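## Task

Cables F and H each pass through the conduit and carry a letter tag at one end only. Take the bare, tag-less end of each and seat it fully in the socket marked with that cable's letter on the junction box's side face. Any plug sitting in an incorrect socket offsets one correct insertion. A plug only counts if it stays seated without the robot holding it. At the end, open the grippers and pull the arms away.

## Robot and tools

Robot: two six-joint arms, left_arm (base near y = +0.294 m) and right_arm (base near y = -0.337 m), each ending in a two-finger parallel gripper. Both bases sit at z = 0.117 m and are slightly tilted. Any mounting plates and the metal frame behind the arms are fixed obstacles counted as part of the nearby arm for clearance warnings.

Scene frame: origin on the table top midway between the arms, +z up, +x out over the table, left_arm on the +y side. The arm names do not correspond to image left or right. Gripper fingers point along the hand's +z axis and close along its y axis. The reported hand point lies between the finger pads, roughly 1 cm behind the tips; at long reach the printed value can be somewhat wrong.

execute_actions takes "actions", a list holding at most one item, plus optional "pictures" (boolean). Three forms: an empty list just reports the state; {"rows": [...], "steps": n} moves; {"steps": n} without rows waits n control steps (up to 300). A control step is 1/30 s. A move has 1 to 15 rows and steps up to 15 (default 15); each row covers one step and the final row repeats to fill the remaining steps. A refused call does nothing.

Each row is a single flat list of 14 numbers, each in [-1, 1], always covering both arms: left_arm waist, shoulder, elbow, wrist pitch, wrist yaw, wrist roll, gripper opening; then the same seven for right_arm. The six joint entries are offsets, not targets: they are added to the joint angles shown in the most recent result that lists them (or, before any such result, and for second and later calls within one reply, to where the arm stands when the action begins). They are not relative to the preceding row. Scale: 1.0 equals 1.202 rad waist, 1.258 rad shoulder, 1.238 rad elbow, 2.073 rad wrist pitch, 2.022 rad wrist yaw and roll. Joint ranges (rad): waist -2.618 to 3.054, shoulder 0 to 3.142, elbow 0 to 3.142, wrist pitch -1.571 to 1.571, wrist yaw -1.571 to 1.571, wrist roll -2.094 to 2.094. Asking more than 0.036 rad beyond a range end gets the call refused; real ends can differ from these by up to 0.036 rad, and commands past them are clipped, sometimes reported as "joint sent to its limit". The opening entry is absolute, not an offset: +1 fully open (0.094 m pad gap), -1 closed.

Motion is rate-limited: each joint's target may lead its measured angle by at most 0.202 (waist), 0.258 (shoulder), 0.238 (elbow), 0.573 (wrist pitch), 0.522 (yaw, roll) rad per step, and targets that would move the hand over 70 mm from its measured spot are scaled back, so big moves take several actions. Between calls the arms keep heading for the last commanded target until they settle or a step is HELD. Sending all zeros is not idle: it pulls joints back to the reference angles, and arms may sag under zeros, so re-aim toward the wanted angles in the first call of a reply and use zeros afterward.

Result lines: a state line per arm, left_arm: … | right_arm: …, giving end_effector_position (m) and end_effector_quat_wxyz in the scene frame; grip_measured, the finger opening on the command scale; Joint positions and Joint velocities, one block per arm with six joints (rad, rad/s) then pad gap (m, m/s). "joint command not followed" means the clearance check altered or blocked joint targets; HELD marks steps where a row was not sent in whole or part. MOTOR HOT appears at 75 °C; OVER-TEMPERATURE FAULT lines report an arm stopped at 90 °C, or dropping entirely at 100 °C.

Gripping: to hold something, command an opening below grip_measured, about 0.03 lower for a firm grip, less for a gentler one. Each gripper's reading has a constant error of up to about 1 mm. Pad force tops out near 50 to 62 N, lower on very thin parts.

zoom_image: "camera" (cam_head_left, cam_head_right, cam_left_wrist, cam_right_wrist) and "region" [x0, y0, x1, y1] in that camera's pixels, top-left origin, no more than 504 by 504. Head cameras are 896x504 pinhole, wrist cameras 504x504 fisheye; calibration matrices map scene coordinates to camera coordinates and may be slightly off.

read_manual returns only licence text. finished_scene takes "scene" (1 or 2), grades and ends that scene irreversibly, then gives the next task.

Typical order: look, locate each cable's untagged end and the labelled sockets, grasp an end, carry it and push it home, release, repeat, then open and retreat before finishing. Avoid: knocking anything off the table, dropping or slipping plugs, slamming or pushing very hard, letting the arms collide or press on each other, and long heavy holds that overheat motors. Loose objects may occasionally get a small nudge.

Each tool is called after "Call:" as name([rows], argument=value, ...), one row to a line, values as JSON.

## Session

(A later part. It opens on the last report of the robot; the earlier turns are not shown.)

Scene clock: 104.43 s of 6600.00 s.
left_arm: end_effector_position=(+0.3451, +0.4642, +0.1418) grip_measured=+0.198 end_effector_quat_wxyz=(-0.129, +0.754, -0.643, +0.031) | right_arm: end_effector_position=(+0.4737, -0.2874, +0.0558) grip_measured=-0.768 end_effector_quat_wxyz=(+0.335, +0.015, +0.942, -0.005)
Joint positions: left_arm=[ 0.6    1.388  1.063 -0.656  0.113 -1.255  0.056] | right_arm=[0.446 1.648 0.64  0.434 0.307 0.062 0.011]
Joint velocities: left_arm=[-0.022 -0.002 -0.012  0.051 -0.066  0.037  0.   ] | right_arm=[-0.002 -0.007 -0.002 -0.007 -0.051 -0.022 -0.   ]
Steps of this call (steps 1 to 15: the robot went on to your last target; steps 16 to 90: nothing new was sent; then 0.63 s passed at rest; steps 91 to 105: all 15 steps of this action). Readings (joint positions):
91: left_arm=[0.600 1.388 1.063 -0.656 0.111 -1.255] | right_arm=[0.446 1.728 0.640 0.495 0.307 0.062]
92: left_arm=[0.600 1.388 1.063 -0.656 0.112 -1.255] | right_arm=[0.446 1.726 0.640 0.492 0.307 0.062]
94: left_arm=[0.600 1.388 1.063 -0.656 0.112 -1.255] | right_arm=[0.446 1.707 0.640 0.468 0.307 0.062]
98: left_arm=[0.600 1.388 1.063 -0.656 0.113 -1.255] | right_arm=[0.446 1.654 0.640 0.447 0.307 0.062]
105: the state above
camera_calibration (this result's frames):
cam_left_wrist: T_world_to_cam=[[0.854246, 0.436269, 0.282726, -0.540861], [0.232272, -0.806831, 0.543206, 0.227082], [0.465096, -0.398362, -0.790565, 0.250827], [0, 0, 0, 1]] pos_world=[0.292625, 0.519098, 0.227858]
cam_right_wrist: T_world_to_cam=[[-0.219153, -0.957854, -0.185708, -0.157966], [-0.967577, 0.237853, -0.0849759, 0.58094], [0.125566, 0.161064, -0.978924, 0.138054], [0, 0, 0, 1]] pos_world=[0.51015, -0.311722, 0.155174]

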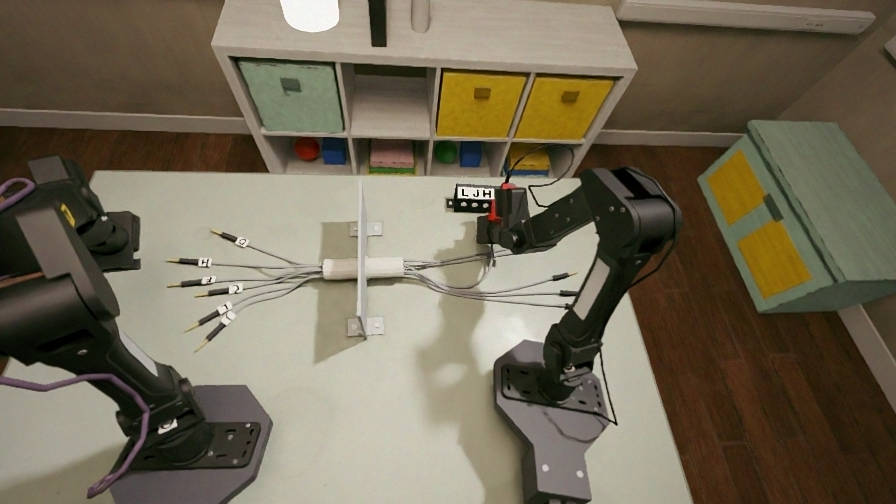

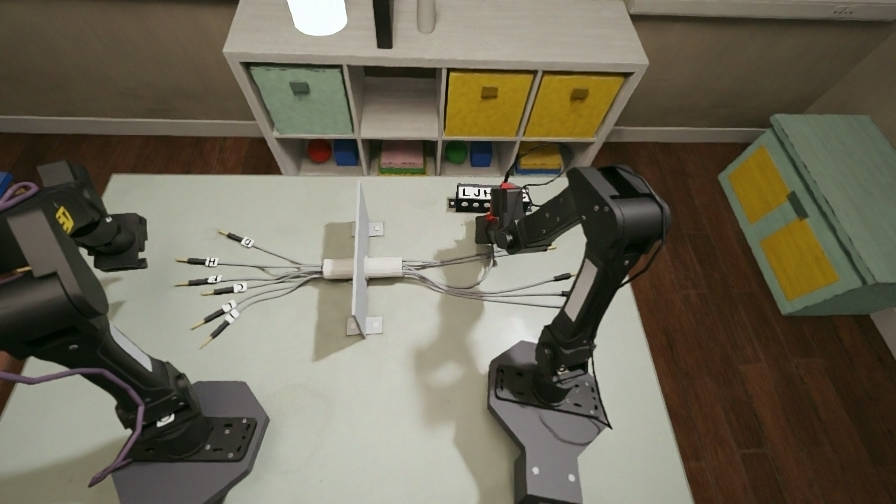

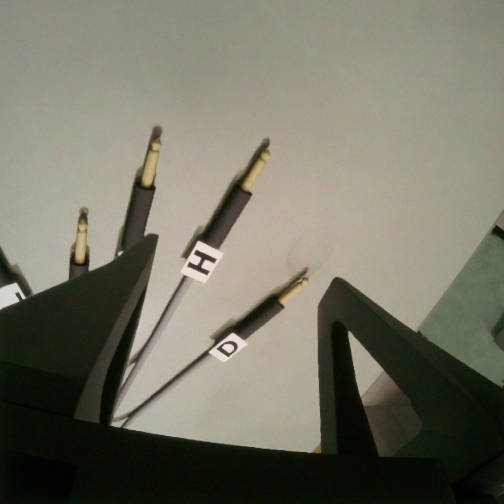

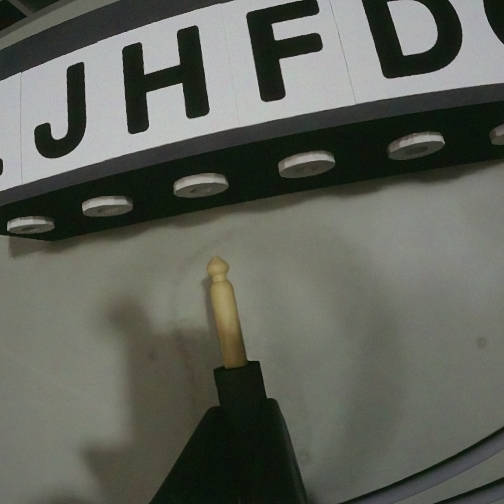

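Call:
execute_actions([
  {"rows":[[0,0,0,0,0,0,0.2,-0.005,0.01,0.02,-0.004,0,0,-0.82],[0,0,0,0,0,0,0.2,-0.01,0.02,0.035,-0.008,0,0,-0.82],[0,0,0,0,0,0,0.2,-0.015,0.03,0.05,-0.012,0,0,-0.82],[0,0,0,0,0,0,0.2,-0.02,0.04,0.068,-0.016,0,0,-0.82]],"steps":15},
])

Scene clock: 106.30 s of 6600.00 s.
left_arm: end_effector_position=(+0.3453, +0.4638, +0.1418) grip_measured=+0.198 end_effector_quat_wxyz=(-0.128, +0.754, -0.643, +0.032) | right_arm: end_effector_position=(+0.4854, -0.2913, +0.0509) grip_measured=-0.768 end_effector_quat_wxyz=(+0.330, +0.020, +0.944, -0.011)
Joint positions: left_arm=[ 0.6    1.388  1.063 -0.656  0.115 -1.255  0.056] | right_arm=[0.43  1.69  0.696 0.41  0.307 0.062 0.011]
Joint velocities: left_arm=[-0.007 -0.002  0.007 -0.022 -0.051 -0.081 -0.   ] | right_arm=[ 0.002  0.007  0.007 -0.037  0.051 -0.022 -0.001]
Steps of this call (steps 1 to 15: the robot went on to your last target; steps 16 to 41: nothing new was sent; steps 42 to 56: all 15 steps of this action). Readings (joint positions):
42: left_arm=[0.600 1.388 1.063 -0.656 0.113 -1.255] | right_arm=[0.446 1.648 0.640 0.429 0.307 0.062]
43: left_arm=[0.600 1.388 1.063 -0.656 0.114 -1.255] | right_arm=[0.446 1.649 0.641 0.428 0.307 0.062]
45: left_arm=[0.600 1.388 1.063 -0.656 0.115 -1.255] | right_arm=[0.443 1.663 0.660 0.419 0.307 0.062]
49: left_arm=[0.600 1.388 1.063 -0.656 0.115 -1.255] | right_arm=[0.430 1.690 0.695 0.415 0.307 0.062]
56: the state above
camera_calibration (this result's frames):
cam_left_wrist: T_world_to_cam=[[0.854222, 0.436319, 0.282721, -0.540874], [0.231248, -0.805896, 0.545028, 0.226417], [0.465649, -0.400196, -0.789312, 0.251064], [0, 0, 0, 1]] pos_world=[0.29276, 0.518937, 0.227681]
cam_right_wrist: T_world_to_cam=[[-0.234106, -0.956104, -0.176235, -0.152748], [-0.965178, 0.250327, -0.0759478, 0.594825], [0.11673, 0.152318, -0.981414, 0.134208], [0, 0, 0, 1]] pos_world=[0.522687, -0.315386, 0.14997]

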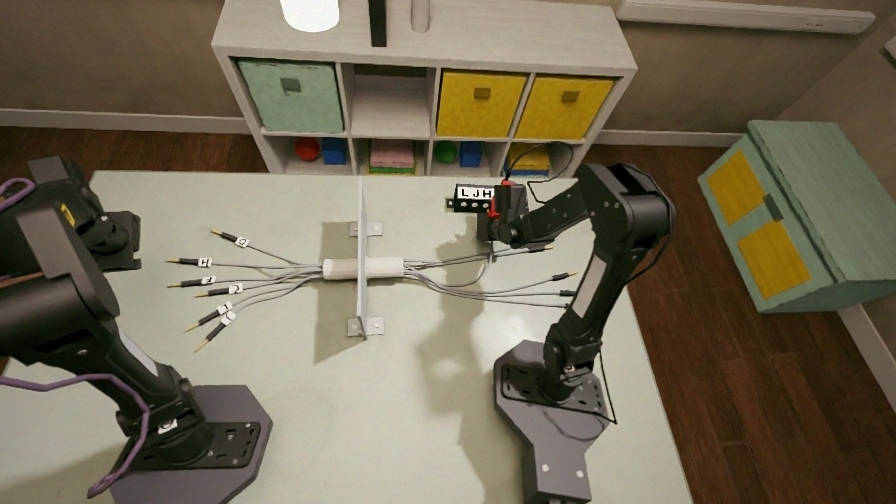

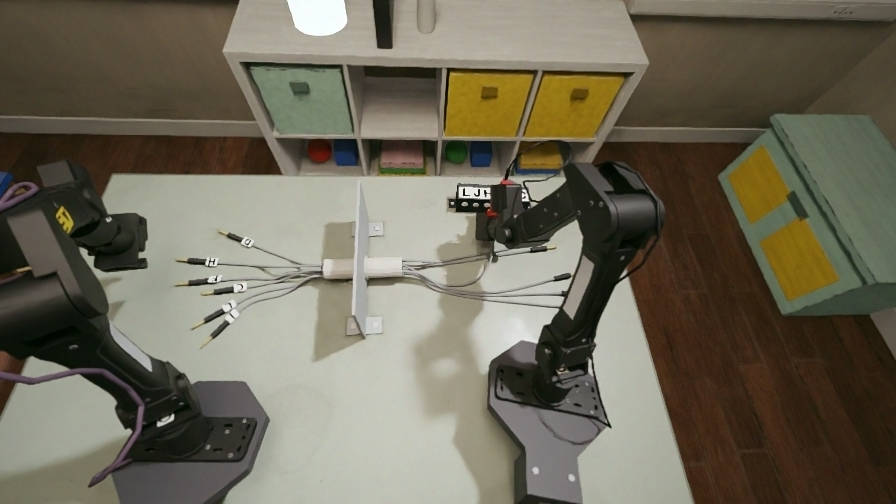

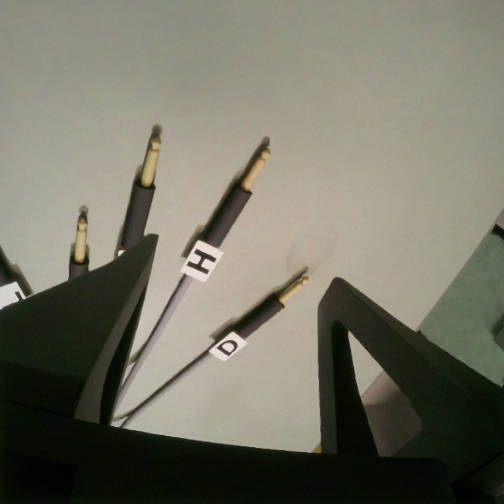

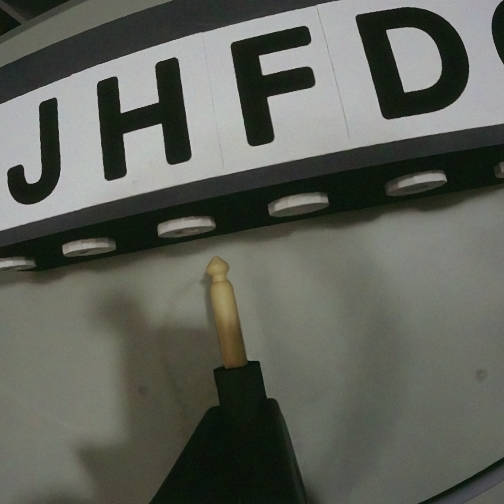

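Call:
execute_actions([
  {"rows":[[0,0,0,0,0,0,0.2,0.01,-0.012,0.005,-0.003,0,0,-0.82],[0,0,0,0,0,0,0.2,0.02,-0.024,0.01,-0.006,0,0,-0.82],[0,0,0,0,0,0,0.2,0.028,-0.036,0.014,-0.01,0,0,-0.82]],"steps":15},
])

Scene clock: 109.97 s of 6600.00 s.
left_arm: end_effector_position=(+0.3455, +0.4635, +0.1418) grip_measured=+0.198 end_effector_quat_wxyz=(-0.128, +0.754, -0.643, +0.033) | right_arm: end_effector_position=(+0.4846, -0.2843, +0.0549) grip_measured=-0.768 end_effector_quat_wxyz=(+0.331, +0.013, +0.943, -0.005)
Joint positions: left_arm=[ 0.6    1.388  1.063 -0.656  0.118 -1.255  0.056] | right_arm=[0.447 1.678 0.696 0.398 0.307 0.062 0.011]
Joint velocities: left_arm=[-0.002 -0.002 -0.002 -0.007  0.007  0.051  0.   ] | right_arm=[ 0.002  0.007  0.017 -0.095 -0.007  0.007 -0.002]
Steps of this call (steps 1 to 15: the robot went on to your last target; steps 16 to 90: nothing new was sent; then 0.17 s passed at rest; steps 91 to 105: all 15 steps of this action). Readings (joint positions):
91: left_arm=[0.600 1.388 1.063 -0.656 0.116 -1.255] | right_arm=[0.430 1.690 0.696 0.409 0.307 0.062]
92: left_arm=[0.600 1.388 1.063 -0.656 0.116 -1.255] | right_arm=[0.430 1.690 0.696 0.408 0.307 0.062]
94: left_arm=[0.600 1.388 1.063 -0.656 0.116 -1.255] | right_arm=[0.435 1.687 0.696 0.403 0.307 0.062]
98: left_arm=[0.600 1.388 1.063 -0.656 0.117 -1.255] | right_arm=[0.447 1.678 0.696 0.400 0.307 0.062]
105: the state above
camera_calibration (this result's frames):
cam_left_wrist: T_world_to_cam=[[0.854198, 0.436369, 0.282715, -0.540887], [0.230224, -0.804957, 0.546846, 0.225751], [0.4662, -0.402027, -0.788056, 0.2513], [0, 0, 0, 1]] pos_world=[0.292895, 0.518776, 0.227504]
cam_right_wrist: T_world_to_cam=[[-0.217972, -0.958796, -0.182202, -0.153839], [-0.969003, 0.234857, -0.076645, 0.59007], [0.116278, 0.159848, -0.980269, 0.13947], [0, 0, 0, 1]] pos_world=[0.52203, -0.308376, 0.153914]

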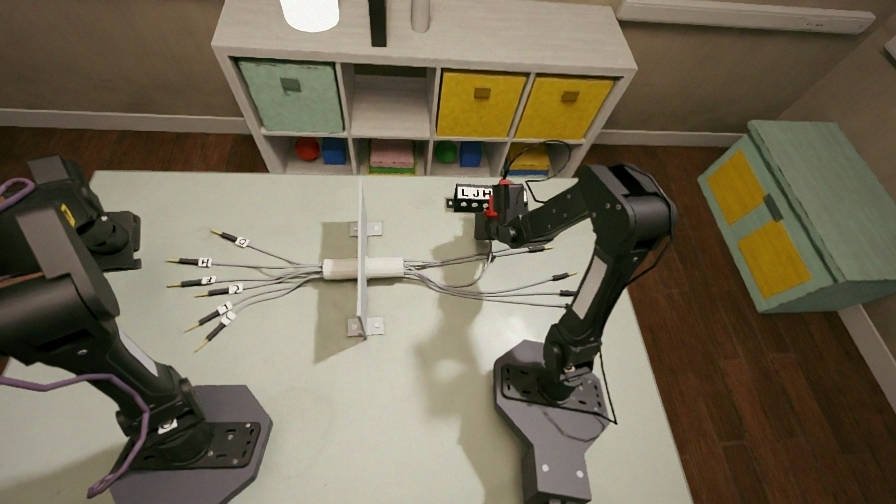

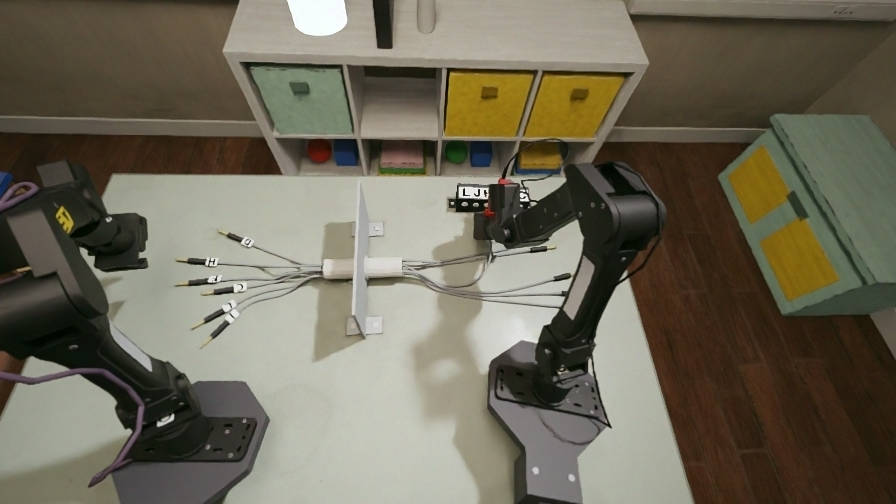

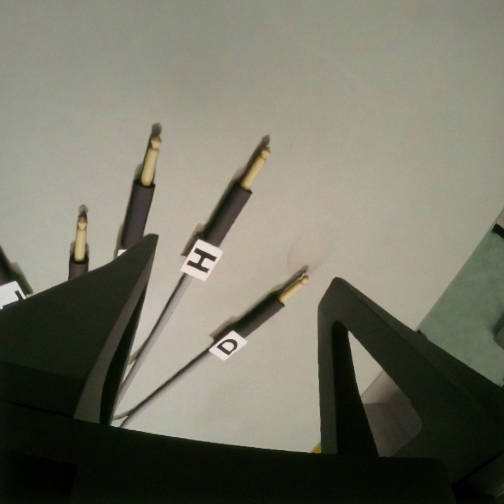

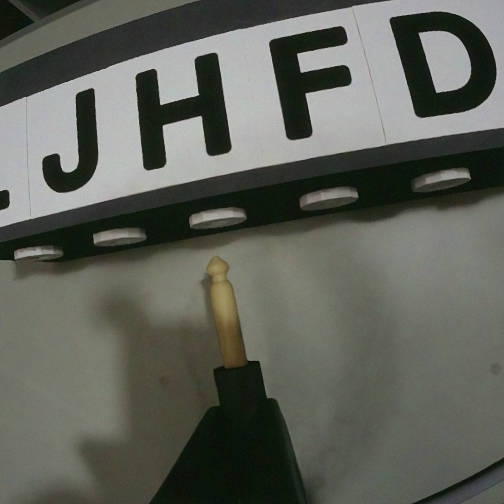

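Call:
execute_actions(actions=[])

Scene clock: 112.97 s of 6600.00 s.
left_arm: end_effector_position=(+0.3455, +0.4635, +0.1418) grip_measured=+0.198 end_effector_quat_wxyz=(-0.128, +0.754, -0.643, +0.033) | right_arm: end_effector_position=(+0.4844, -0.2843, +0.0547) grip_measured=-0.768 end_effector_quat_wxyz=(+0.331, +0.013, +0.944, -0.005)
Joint positions: left_arm=[ 0.6    1.388  1.063 -0.656  0.118 -1.255  0.056] | right_arm=[0.447 1.678 0.696 0.397 0.307 0.062 0.011]
Joint velocities: left_arm=[ 0.002 -0.017 -0.012 -0.022  0.007 -0.022 -0.   ] | right_arm=[ 0.002 -0.007  0.007 -0.007 -0.037  0.007  0.   ]
Steps of this call (steps 1 to 15: the robot went on to your last target; steps 16 to 90: nothing new was sent). Readings (joint positions):
1: left_arm=[0.600 1.388 1.063 -0.656 0.118 -1.255] | right_arm=[0.447 1.678 0.696 0.398 0.307 0.062]
2: left_arm=[0.600 1.388 1.063 -0.656 0.118 -1.255] | right_arm=[0.447 1.678 0.696 0.397 0.307 0.062]
4: left_arm=[0.600 1.388 1.063 -0.656 0.118 -1.255] | right_arm=[0.447 1.678 0.696 0.397 0.307 0.062]
8: left_arm=[0.600 1.388 1.063 -0.656 0.118 -1.255] | right_arm=[0.447 1.678 0.696 0.397 0.307 0.062]
90: the state above
All arms were judged still, so your last target was given up. Only a new action makes them travel on or press farther. Fingers that are still opening or closing keep moving.
camera_calibration (this result's frames):
cam_left_wrist: T_world_to_cam=[[0.854198, 0.436369, 0.282715, -0.540887], [0.230224, -0.804957, 0.546846, 0.225751], [0.4662, -0.402027, -0.788056, 0.2513], [0, 0, 0, 1]] pos_world=[0.292895, 0.518776, 0.227504]
cam_right_wrist: T_world_to_cam=[[-0.21796, -0.958858, -0.181891, -0.153938], [-0.969095, 0.234699, -0.0759741, 0.589886], [0.115538, 0.15971, -0.980379, 0.139701], [0, 0, 0, 1]] pos_world=[0.521963, -0.308362, 0.153776]

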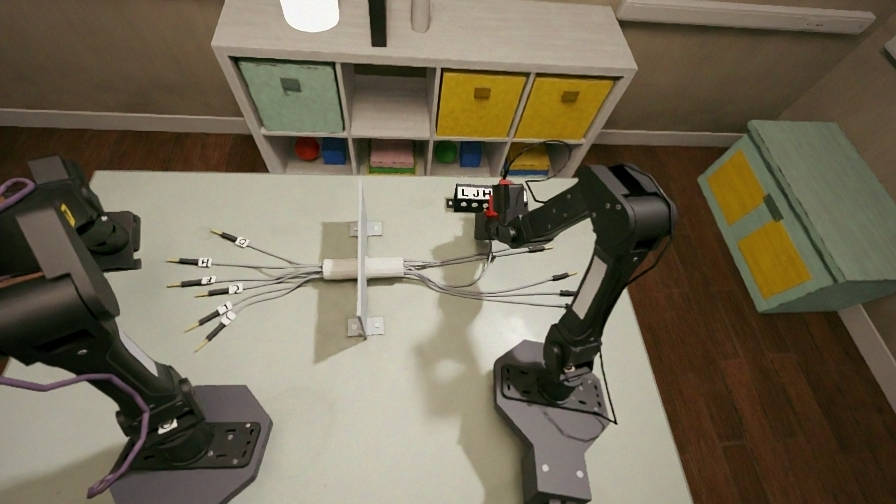

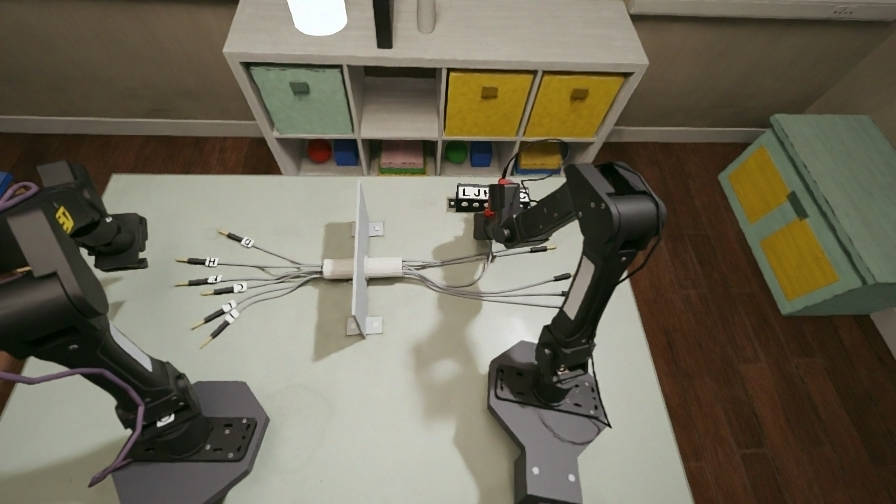

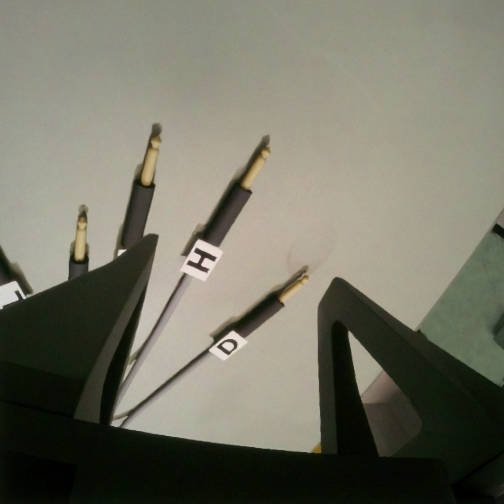

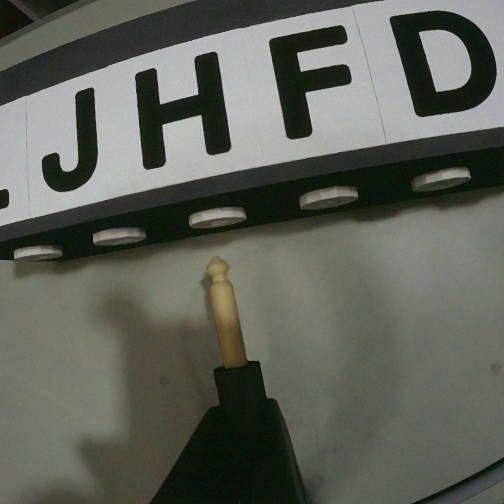

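Call:
execute_actions([
  {"rows":[[0,0,0,0,0,0,0.2,-0.006,0.0,0.04,-0.022,0,0,-0.82]],"steps":15},
])

Scene clock: 114.63 s of 6600.00 s.
left_arm: end_effector_position=(+0.3457, +0.4631, +0.1418) grip_measured=+0.198 end_effector_quat_wxyz=(-0.128, +0.754, -0.643, +0.034) | right_arm: end_effector_position=(+0.4857, -0.2841, +0.0549) grip_measured=-0.768 end_effector_quat_wxyz=(+0.324, +0.011, +0.946, -0.006)
Joint positions: left_arm=[ 0.6    1.388  1.063 -0.656  0.12  -1.255  0.056] | right_arm=[0.447 1.678 0.716 0.36  0.307 0.062 0.011]
Joint velocities: left_arm=[-0.007  0.007 -0.002  0.066  0.022  0.007  0.001] | right_arm=[-0.022 -0.017 -0.002 -0.007 -0.022 -0.022  0.001]
Steps of this call (steps 1 to 35: nothing new was sent; steps 36 to 50: all 15 steps of this action). Readings (joint positions):
36: left_arm=[0.600 1.388 1.063 -0.656 0.118 -1.255] | right_arm=[0.447 1.678 0.699 0.391 0.307 0.062]
37: left_arm=[0.600 1.388 1.063 -0.656 0.118 -1.255] | right_arm=[0.447 1.678 0.703 0.382 0.307 0.062]
39: left_arm=[0.600 1.388 1.063 -0.656 0.119 -1.255] | right_arm=[0.447 1.678 0.712 0.373 0.307 0.062]
43: left_arm=[0.600 1.388 1.063 -0.656 0.120 -1.255] | right_arm=[0.447 1.678 0.716 0.368 0.307 0.062]
50: the state above
camera_calibration (this result's frames):
cam_left_wrist: T_world_to_cam=[[0.854174, 0.43642, 0.28271, -0.5409], [0.229199, -0.804014, 0.548662, 0.225085], [0.466749, -0.403856, -0.786795, 0.251534], [0, 0, 0, 1]] pos_world=[0.29303, 0.518614, 0.227328]
cam_right_wrist: T_world_to_cam=[[-0.217649, -0.960175, -0.175193, -0.154288], [-0.970932, 0.231313, -0.0615281, 0.590218], [0.0996023, 0.156709, -0.98261, 0.146672], [0, 0, 0, 1]] pos_world=[0.524872, -0.307654, 0.153406]

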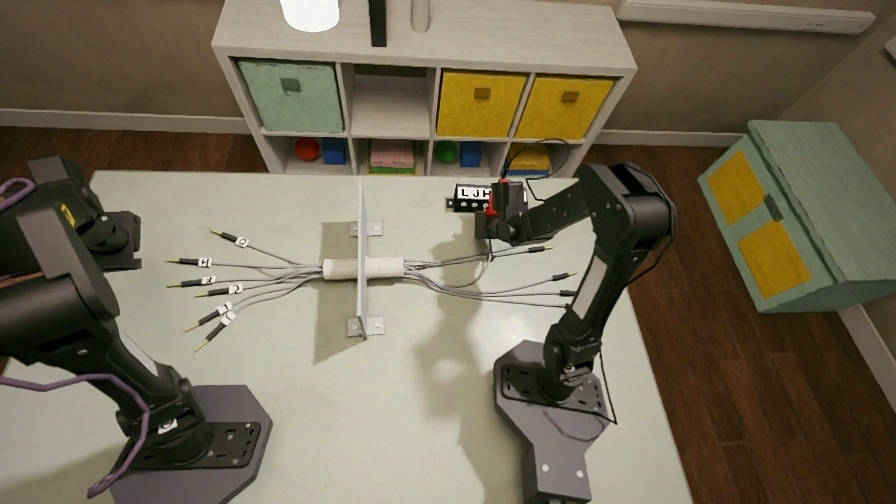

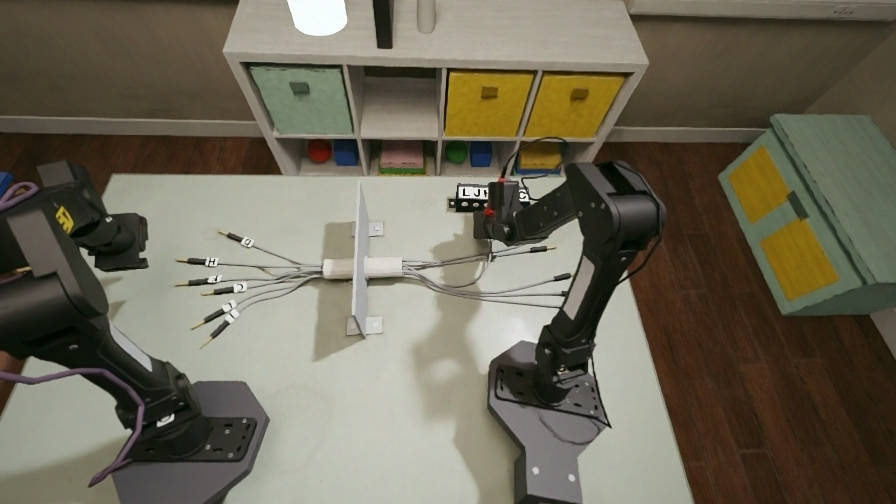

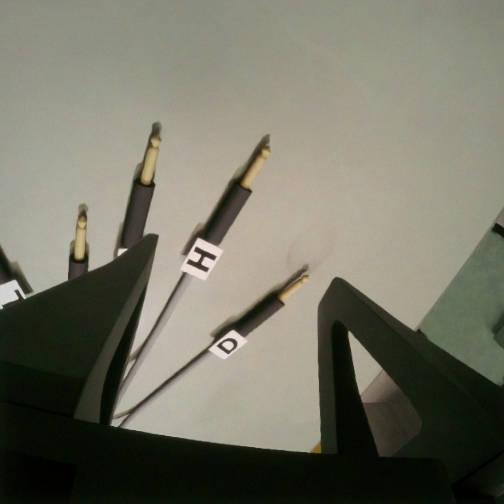

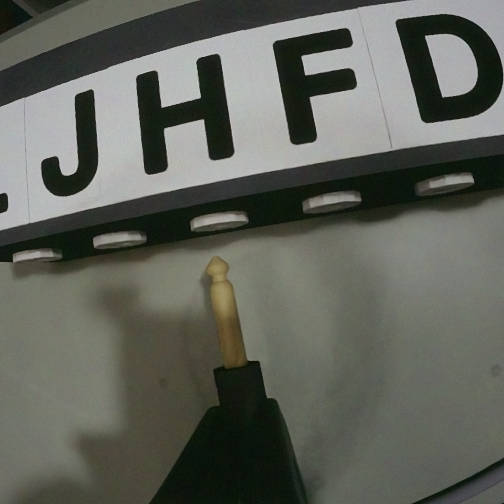

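Call:
execute_actions([
  {"rows":[[0,0,0,0,0,0,0.2,-0.01,0.012,0.065,-0.012,0,0,-0.82]],"steps":15},
])

Call:
zoom_image(camera="cam_head_left", region=[430,160,570,260])

Scene clock: 116.33 s of 6600.00 s.
left_arm: end_effector_position=(+0.3459, +0.4628, +0.1418) grip_measured=+0.198 end_effector_quat_wxyz=(-0.127, +0.754, -0.643, +0.035) | right_arm: end_effector_position=(+0.4937, -0.2829, +0.0578) grip_measured=-0.768 end_effector_quat_wxyz=(+0.321, +0.010, +0.947, -0.007)
Joint positions: left_arm=[ 0.6    1.388  1.063 -0.656  0.122 -1.255  0.056] | right_arm=[0.447 1.686 0.759 0.319 0.307 0.062 0.011]
Joint velocities: left_arm=[ 0.012  0.007  0.002  0.051 -0.051 -0.066  0.001] | right_arm=[-0.007 -0.007 -0.012 -0.007  0.037 -0.051 -0.   ]
Steps of this call (steps 1 to 15: the robot went on to your last target; steps 16 to 36: nothing new was sent; steps 37 to 51: all 15 steps of this action). Readings (joint positions):
37: left_arm=[0.600 1.388 1.063 -0.656 0.120 -1.255] | right_arm=[0.447 1.678 0.722 0.352 0.307 0.062]
38: left_arm=[0.600 1.388 1.063 -0.656 0.121 -1.255] | right_arm=[0.447 1.682 0.734 0.343 0.307 0.062]
40: left_arm=[0.600 1.388 1.063 -0.656 0.121 -1.255] | right_arm=[0.447 1.686 0.754 0.329 0.307 0.062]
44: left_arm=[0.600 1.388 1.063 -0.656 0.122 -1.255] | right_arm=[0.447 1.686 0.758 0.321 0.307 0.062]
51: the state above
camera_calibration (this result's frames):
cam_left_wrist: T_world_to_cam=[[0.85415, 0.43647, 0.282704, -0.540913], [0.228172, -0.803066, 0.550474, 0.224418], [0.467295, -0.405683, -0.785529, 0.251767], [0, 0, 0, 1]] pos_world=[0.293165, 0.518452, 0.227152]
cam_right_wrist: T_world_to_cam=[[-0.217496, -0.960689, -0.172545, -0.151306], [-0.971592, 0.229987, -0.0558061, 0.597543], [0.0932955, 0.155506, -0.983419, 0.151324], [0, 0, 0, 1]] pos_world=[0.533542, -0.306317, 0.156054]

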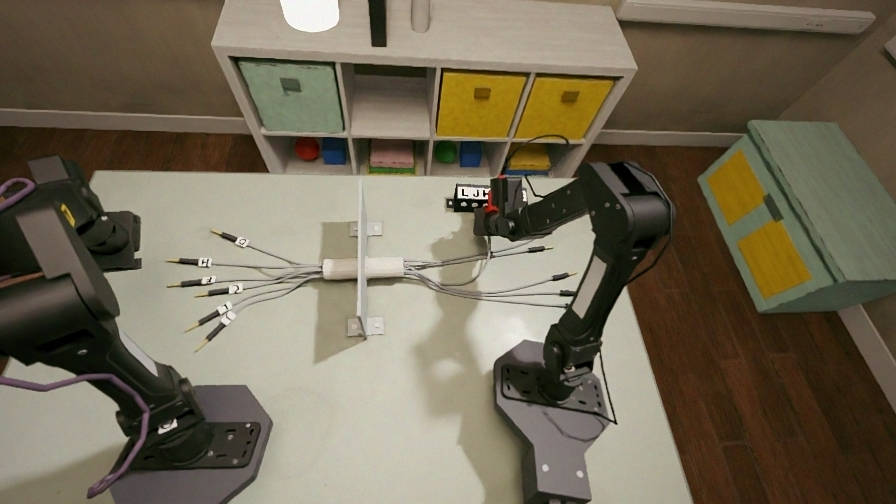

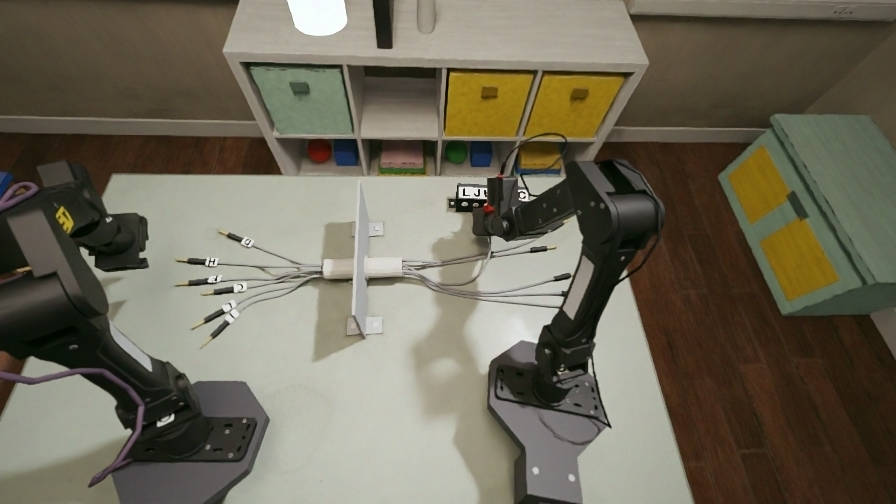

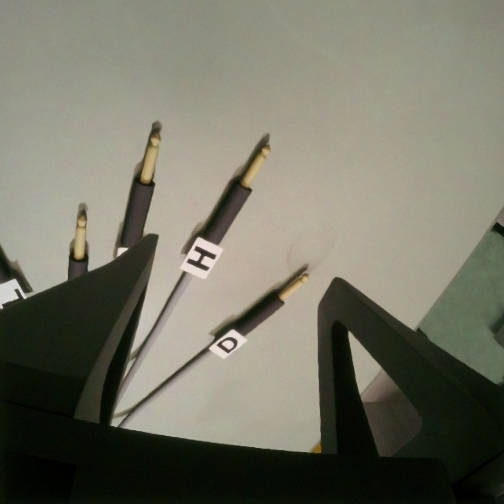

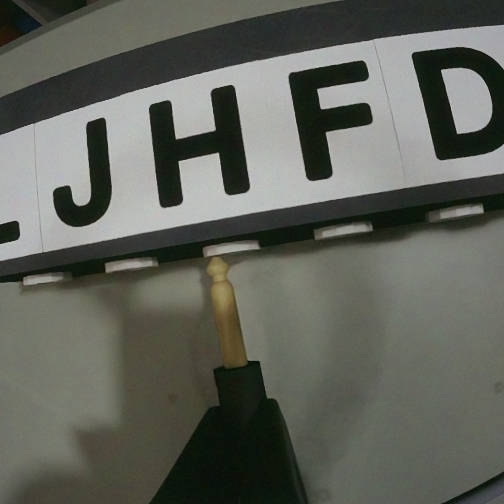

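Region (430, 160, 570, 260) of cam_head_left's 896x504 image, scaled by 3.600, with more detail than that image has; it fills the top 360 rows of this view, and the rest is white.

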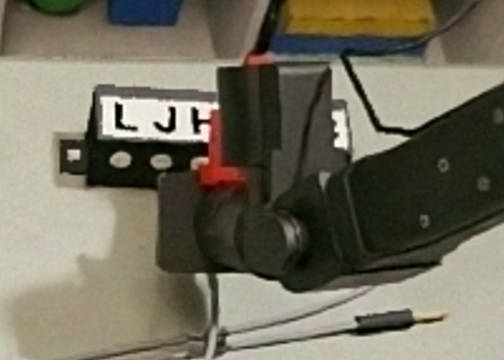

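Call:
execute_actions([
  {"rows":[[0,0,0,0,0,0,0.2,-0.02,0,0,0,0,0,-0.82]],"steps":15},
])

Scene clock: 117.80 s of 6600.00 s.
left_arm: end_effector_position=(+0.3460, +0.4625, +0.1417) grip_measured=+0.198 end_effector_quat_wxyz=(-0.127, +0.754, -0.643, +0.036) | right_arm: end_effector_position=(+0.4939, -0.2888, +0.0563) grip_measured=-0.768 end_effector_quat_wxyz=(+0.319, +0.015, +0.948, -0.010)
Joint positions: left_arm=[ 0.6    1.388  1.063 -0.656  0.124 -1.255  0.056] | right_arm=[0.432 1.686 0.759 0.317 0.303 0.062 0.011]
Joint velocities: left_arm=[-0.007 -0.012 -0.007  0.022 -0.051  0.022 -0.001] | right_arm=[-0.002  0.002 -0.002 -0.081 -0.022  0.022 -0.001]
Steps of this call (steps 1 to 15: the robot went on to your last target; steps 16 to 29: nothing new was sent; steps 30 to 44: all 15 steps of this action). Readings (joint positions):
30: left_arm=[0.600 1.388 1.063 -0.656 0.122 -1.255] | right_arm=[0.446 1.686 0.759 0.318 0.306 0.062]
31: left_arm=[0.600 1.388 1.063 -0.656 0.123 -1.255] | right_arm=[0.444 1.686 0.759 0.317 0.305 0.062]
33: left_arm=[0.600 1.388 1.063 -0.656 0.123 -1.255] | right_arm=[0.436 1.686 0.759 0.317 0.305 0.062]
37: left_arm=[0.600 1.388 1.063 -0.656 0.124 -1.255] | right_arm=[0.432 1.686 0.759 0.317 0.303 0.062]
44: the state above
camera_calibration (this result's frames):
cam_left_wrist: T_world_to_cam=[[0.85413, 0.436512, 0.282699, -0.540923], [0.227315, -0.802274, 0.551983, 0.223862], [0.467749, -0.407203, -0.784472, 0.251959], [0, 0, 0, 1]] pos_world=[0.293278, 0.518317, 0.227006]
cam_right_wrist: T_world_to_cam=[[-0.228952, -0.95858, -0.169424, -0.151058], [-0.969185, 0.240724, -0.052275, 0.600671], [0.0908942, 0.152235, -0.984156, 0.1511], [0, 0, 0, 1]] pos_world=[0.533842, -0.3124, 0.154514]

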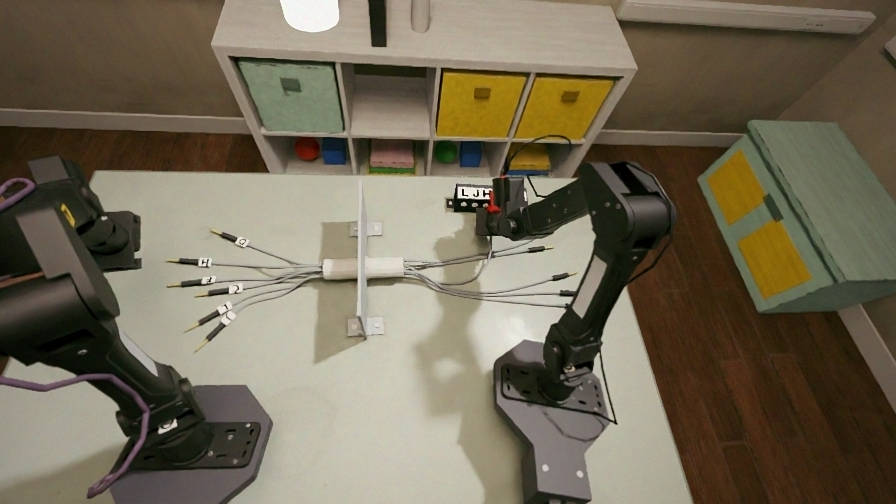

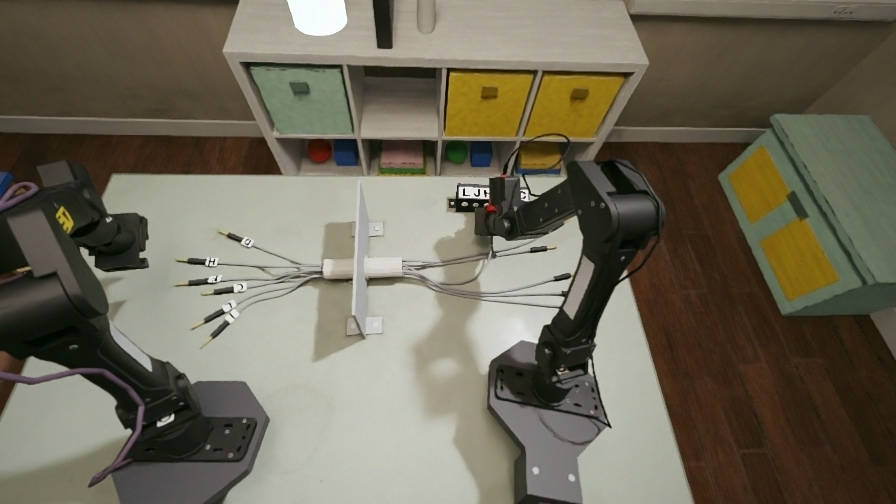

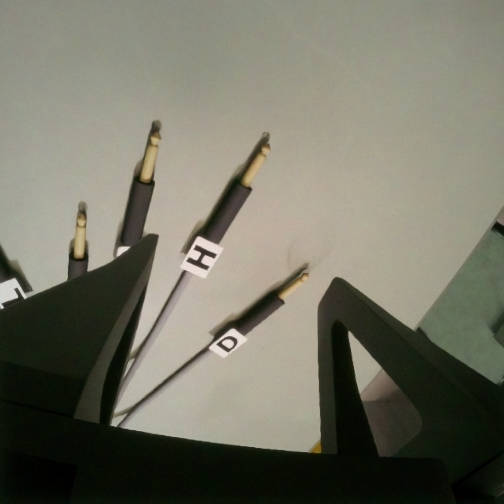

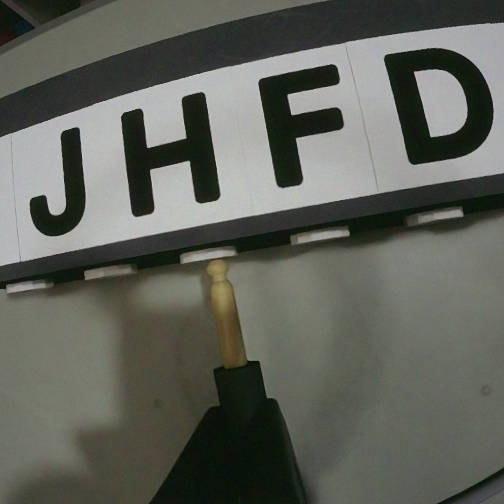

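Call:
execute_actions([
  {"rows":[[0,0,0,0,0,0,0.2,0.004,0.016,0.05,-0.012,0,0,-0.82]],"steps":15},
])

Scene clock: 119.03 s of 6600.00 s.
left_arm: end_effector_position=(+0.3462, +0.4621, +0.1417) grip_measured=+0.198 end_effector_quat_wxyz=(-0.126, +0.754, -0.644, +0.037) | right_arm: end_effector_position=(+0.5002, -0.2875, +0.0579) grip_measured=-0.768 end_effector_quat_wxyz=(+0.317, +0.014, +0.948, -0.009)
Joint positions: left_arm=[ 0.6    1.388  1.063 -0.656  0.126 -1.255  0.056] | right_arm=[0.432 1.695 0.79  0.293 0.301 0.062 0.011]
Joint velocities: left_arm=[-0.027  0.002 -0.012 -0.022 -0.066  0.051 -0.   ] | right_arm=[-0.007 -0.017  0.002 -0.007 -0.037  0.022 -0.001]
Steps of this call (steps 1 to 15: the robot went on to your last target; steps 16 to 22: nothing new was sent; steps 23 to 37: all 15 steps of this action). Readings (joint positions):
23: left_arm=[0.600 1.388 1.063 -0.656 0.124 -1.255] | right_arm=[0.432 1.686 0.763 0.312 0.303 0.062]
24: left_arm=[0.600 1.388 1.063 -0.656 0.125 -1.255] | right_arm=[0.432 1.689 0.770 0.304 0.301 0.062]
26: left_arm=[0.600 1.388 1.063 -0.656 0.126 -1.255] | right_arm=[0.432 1.691 0.780 0.298 0.299 0.062]
30: left_arm=[0.600 1.388 1.063 -0.656 0.126 -1.255] | right_arm=[0.432 1.695 0.789 0.293 0.301 0.062]
37: the state above
camera_calibration (this result's frames):
cam_left_wrist: T_world_to_cam=[[0.854107, 0.436562, 0.282693, -0.540936], [0.226286, -0.801318, 0.55379, 0.223194], [0.468291, -0.409026, -0.783199, 0.252189], [0, 0, 0, 1]] pos_world=[0.293414, 0.518154, 0.226831]
cam_right_wrist: T_world_to_cam=[[-0.227814, -0.958761, -0.169936, -0.14868], [-0.969683, 0.239237, -0.0498087, 0.60627], [0.0884097, 0.153437, -0.984195, 0.153462], [0, 0, 0, 1]] pos_world=[0.540451, -0.311137, 0.155968]

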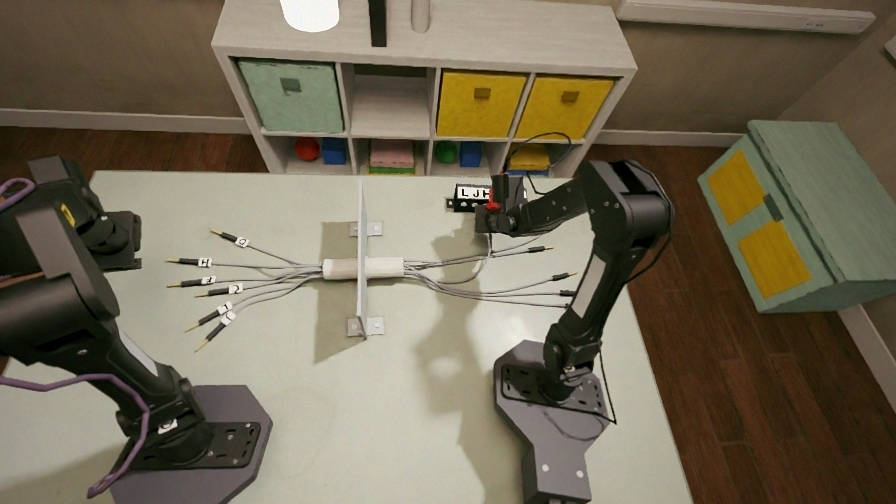

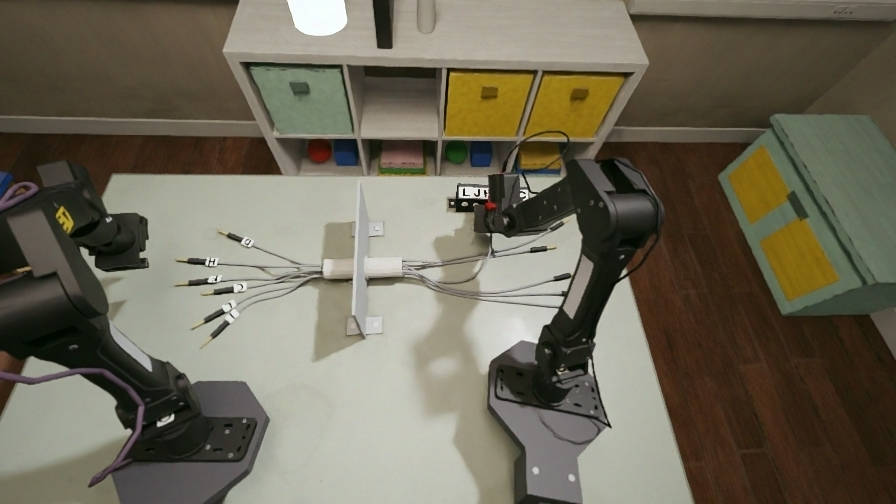

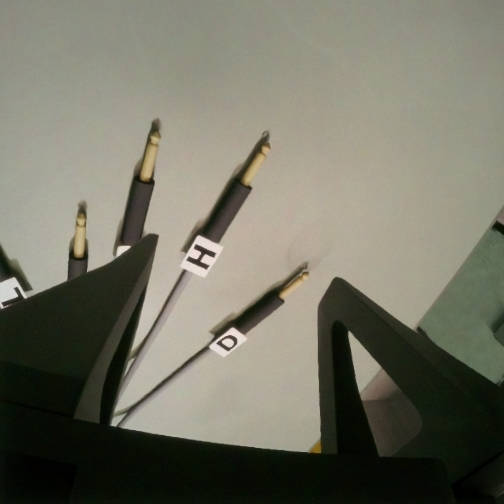

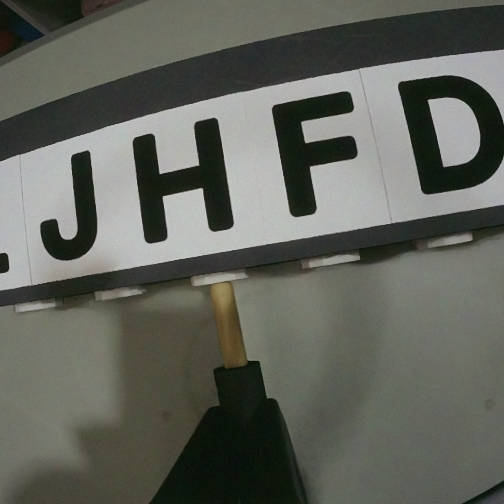

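Call:
execute_actions([
  {"rows":[[0,0,0,0,0,0,0.2,-0.008,0.012,0.03,-0.008,0,0,-0.82],[0,0,0,0,0,0,0.2,-0.01,0.016,0.04,-0.011,0,0,-0.82],[0,0,0,0,0,0,0.2,-0.012,0.02,0.05,-0.014,0,0,-0.82],[0,0,0,0,0,0,0.2,-0.014,0.026,0.062,-0.018,0,0,-0.82]],"steps":15},
])

Scene clock: 120.50 s of 6600.00 s.
left_arm: end_effector_position=(+0.3464, +0.4618, +0.1417) grip_measured=+0.198 end_effector_quat_wxyz=(-0.126, +0.754, -0.644, +0.038) | right_arm: end_effector_position=(+0.5021, -0.2878, +0.0561) grip_measured=-0.768 end_effector_quat_wxyz=(+0.304, +0.011, +0.952, -0.012)
Joint positions: left_arm=[ 0.6    1.388  1.063 -0.656  0.128 -1.255  0.056] | right_arm=[0.431 1.706 0.825 0.239 0.303 0.062 0.011]
Joint velocities: left_arm=[-0.002  0.007  0.017 -0.037  0.007 -0.037 -0.001] | right_arm=[ 0.002 -0.017 -0.002 -0.022 -0.007 -0.066  0.001]
Steps of this call (steps 1 to 15: the robot went on to your last target; steps 16 to 29: nothing new was sent; steps 30 to 44: all 15 steps of this action). Readings (joint positions):
30: left_arm=[0.600 1.388 1.063 -0.656 0.127 -1.255] | right_arm=[0.432 1.695 0.790 0.293 0.301 0.062]
31: left_arm=[0.600 1.388 1.063 -0.656 0.127 -1.255] | right_arm=[0.432 1.696 0.792 0.289 0.301 0.062]
33: left_arm=[0.600 1.388 1.063 -0.656 0.128 -1.255] | right_arm=[0.431 1.702 0.808 0.272 0.302 0.062]
37: left_arm=[0.600 1.388 1.063 -0.656 0.128 -1.255] | right_arm=[0.431 1.706 0.822 0.245 0.303 0.062]
44: the state above
camera_calibration (this result's frames):
cam_left_wrist: T_world_to_cam=[[0.854087, 0.436604, 0.282688, -0.540947], [0.225428, -0.800519, 0.555294, 0.222637], [0.468741, -0.410544, -0.782136, 0.25238], [0, 0, 0, 1]] pos_world=[0.293527, 0.518018, 0.226685]
cam_right_wrist: T_world_to_cam=[[-0.229431, -0.960736, -0.156039, -0.149391], [-0.971475, 0.235913, -0.0241211, 0.606576], [0.0599856, 0.146054, -0.987456, 0.163895], [0, 0, 0, 1]] pos_world=[0.545167, -0.310562, 0.15316]

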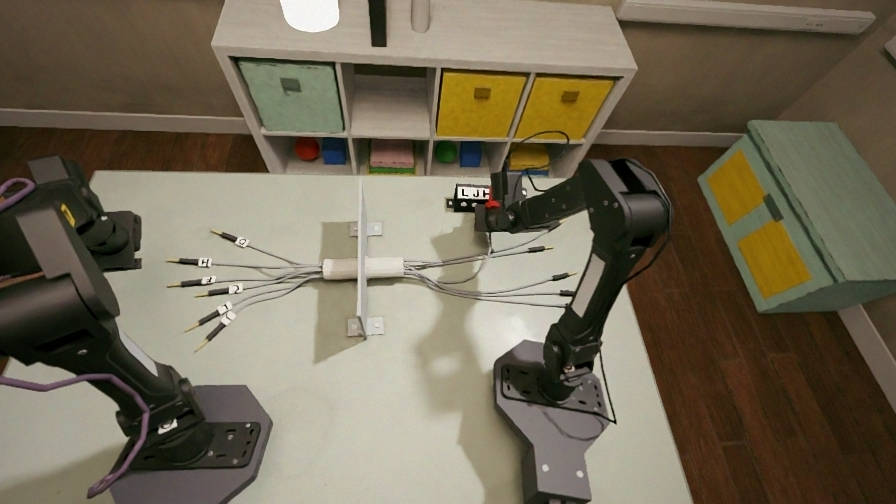

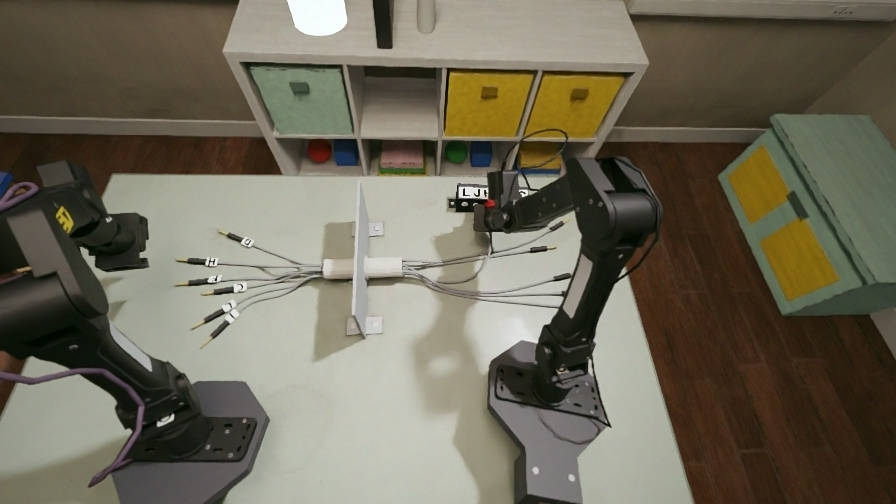

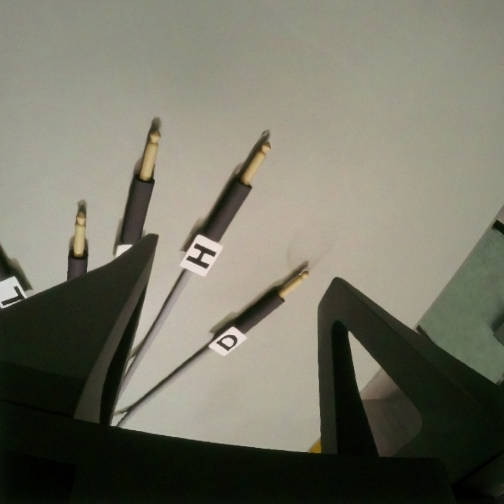

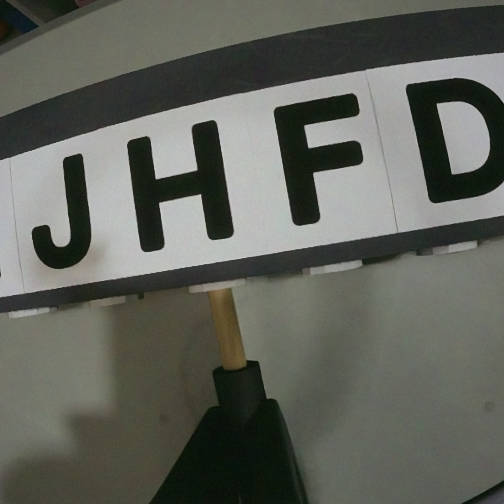

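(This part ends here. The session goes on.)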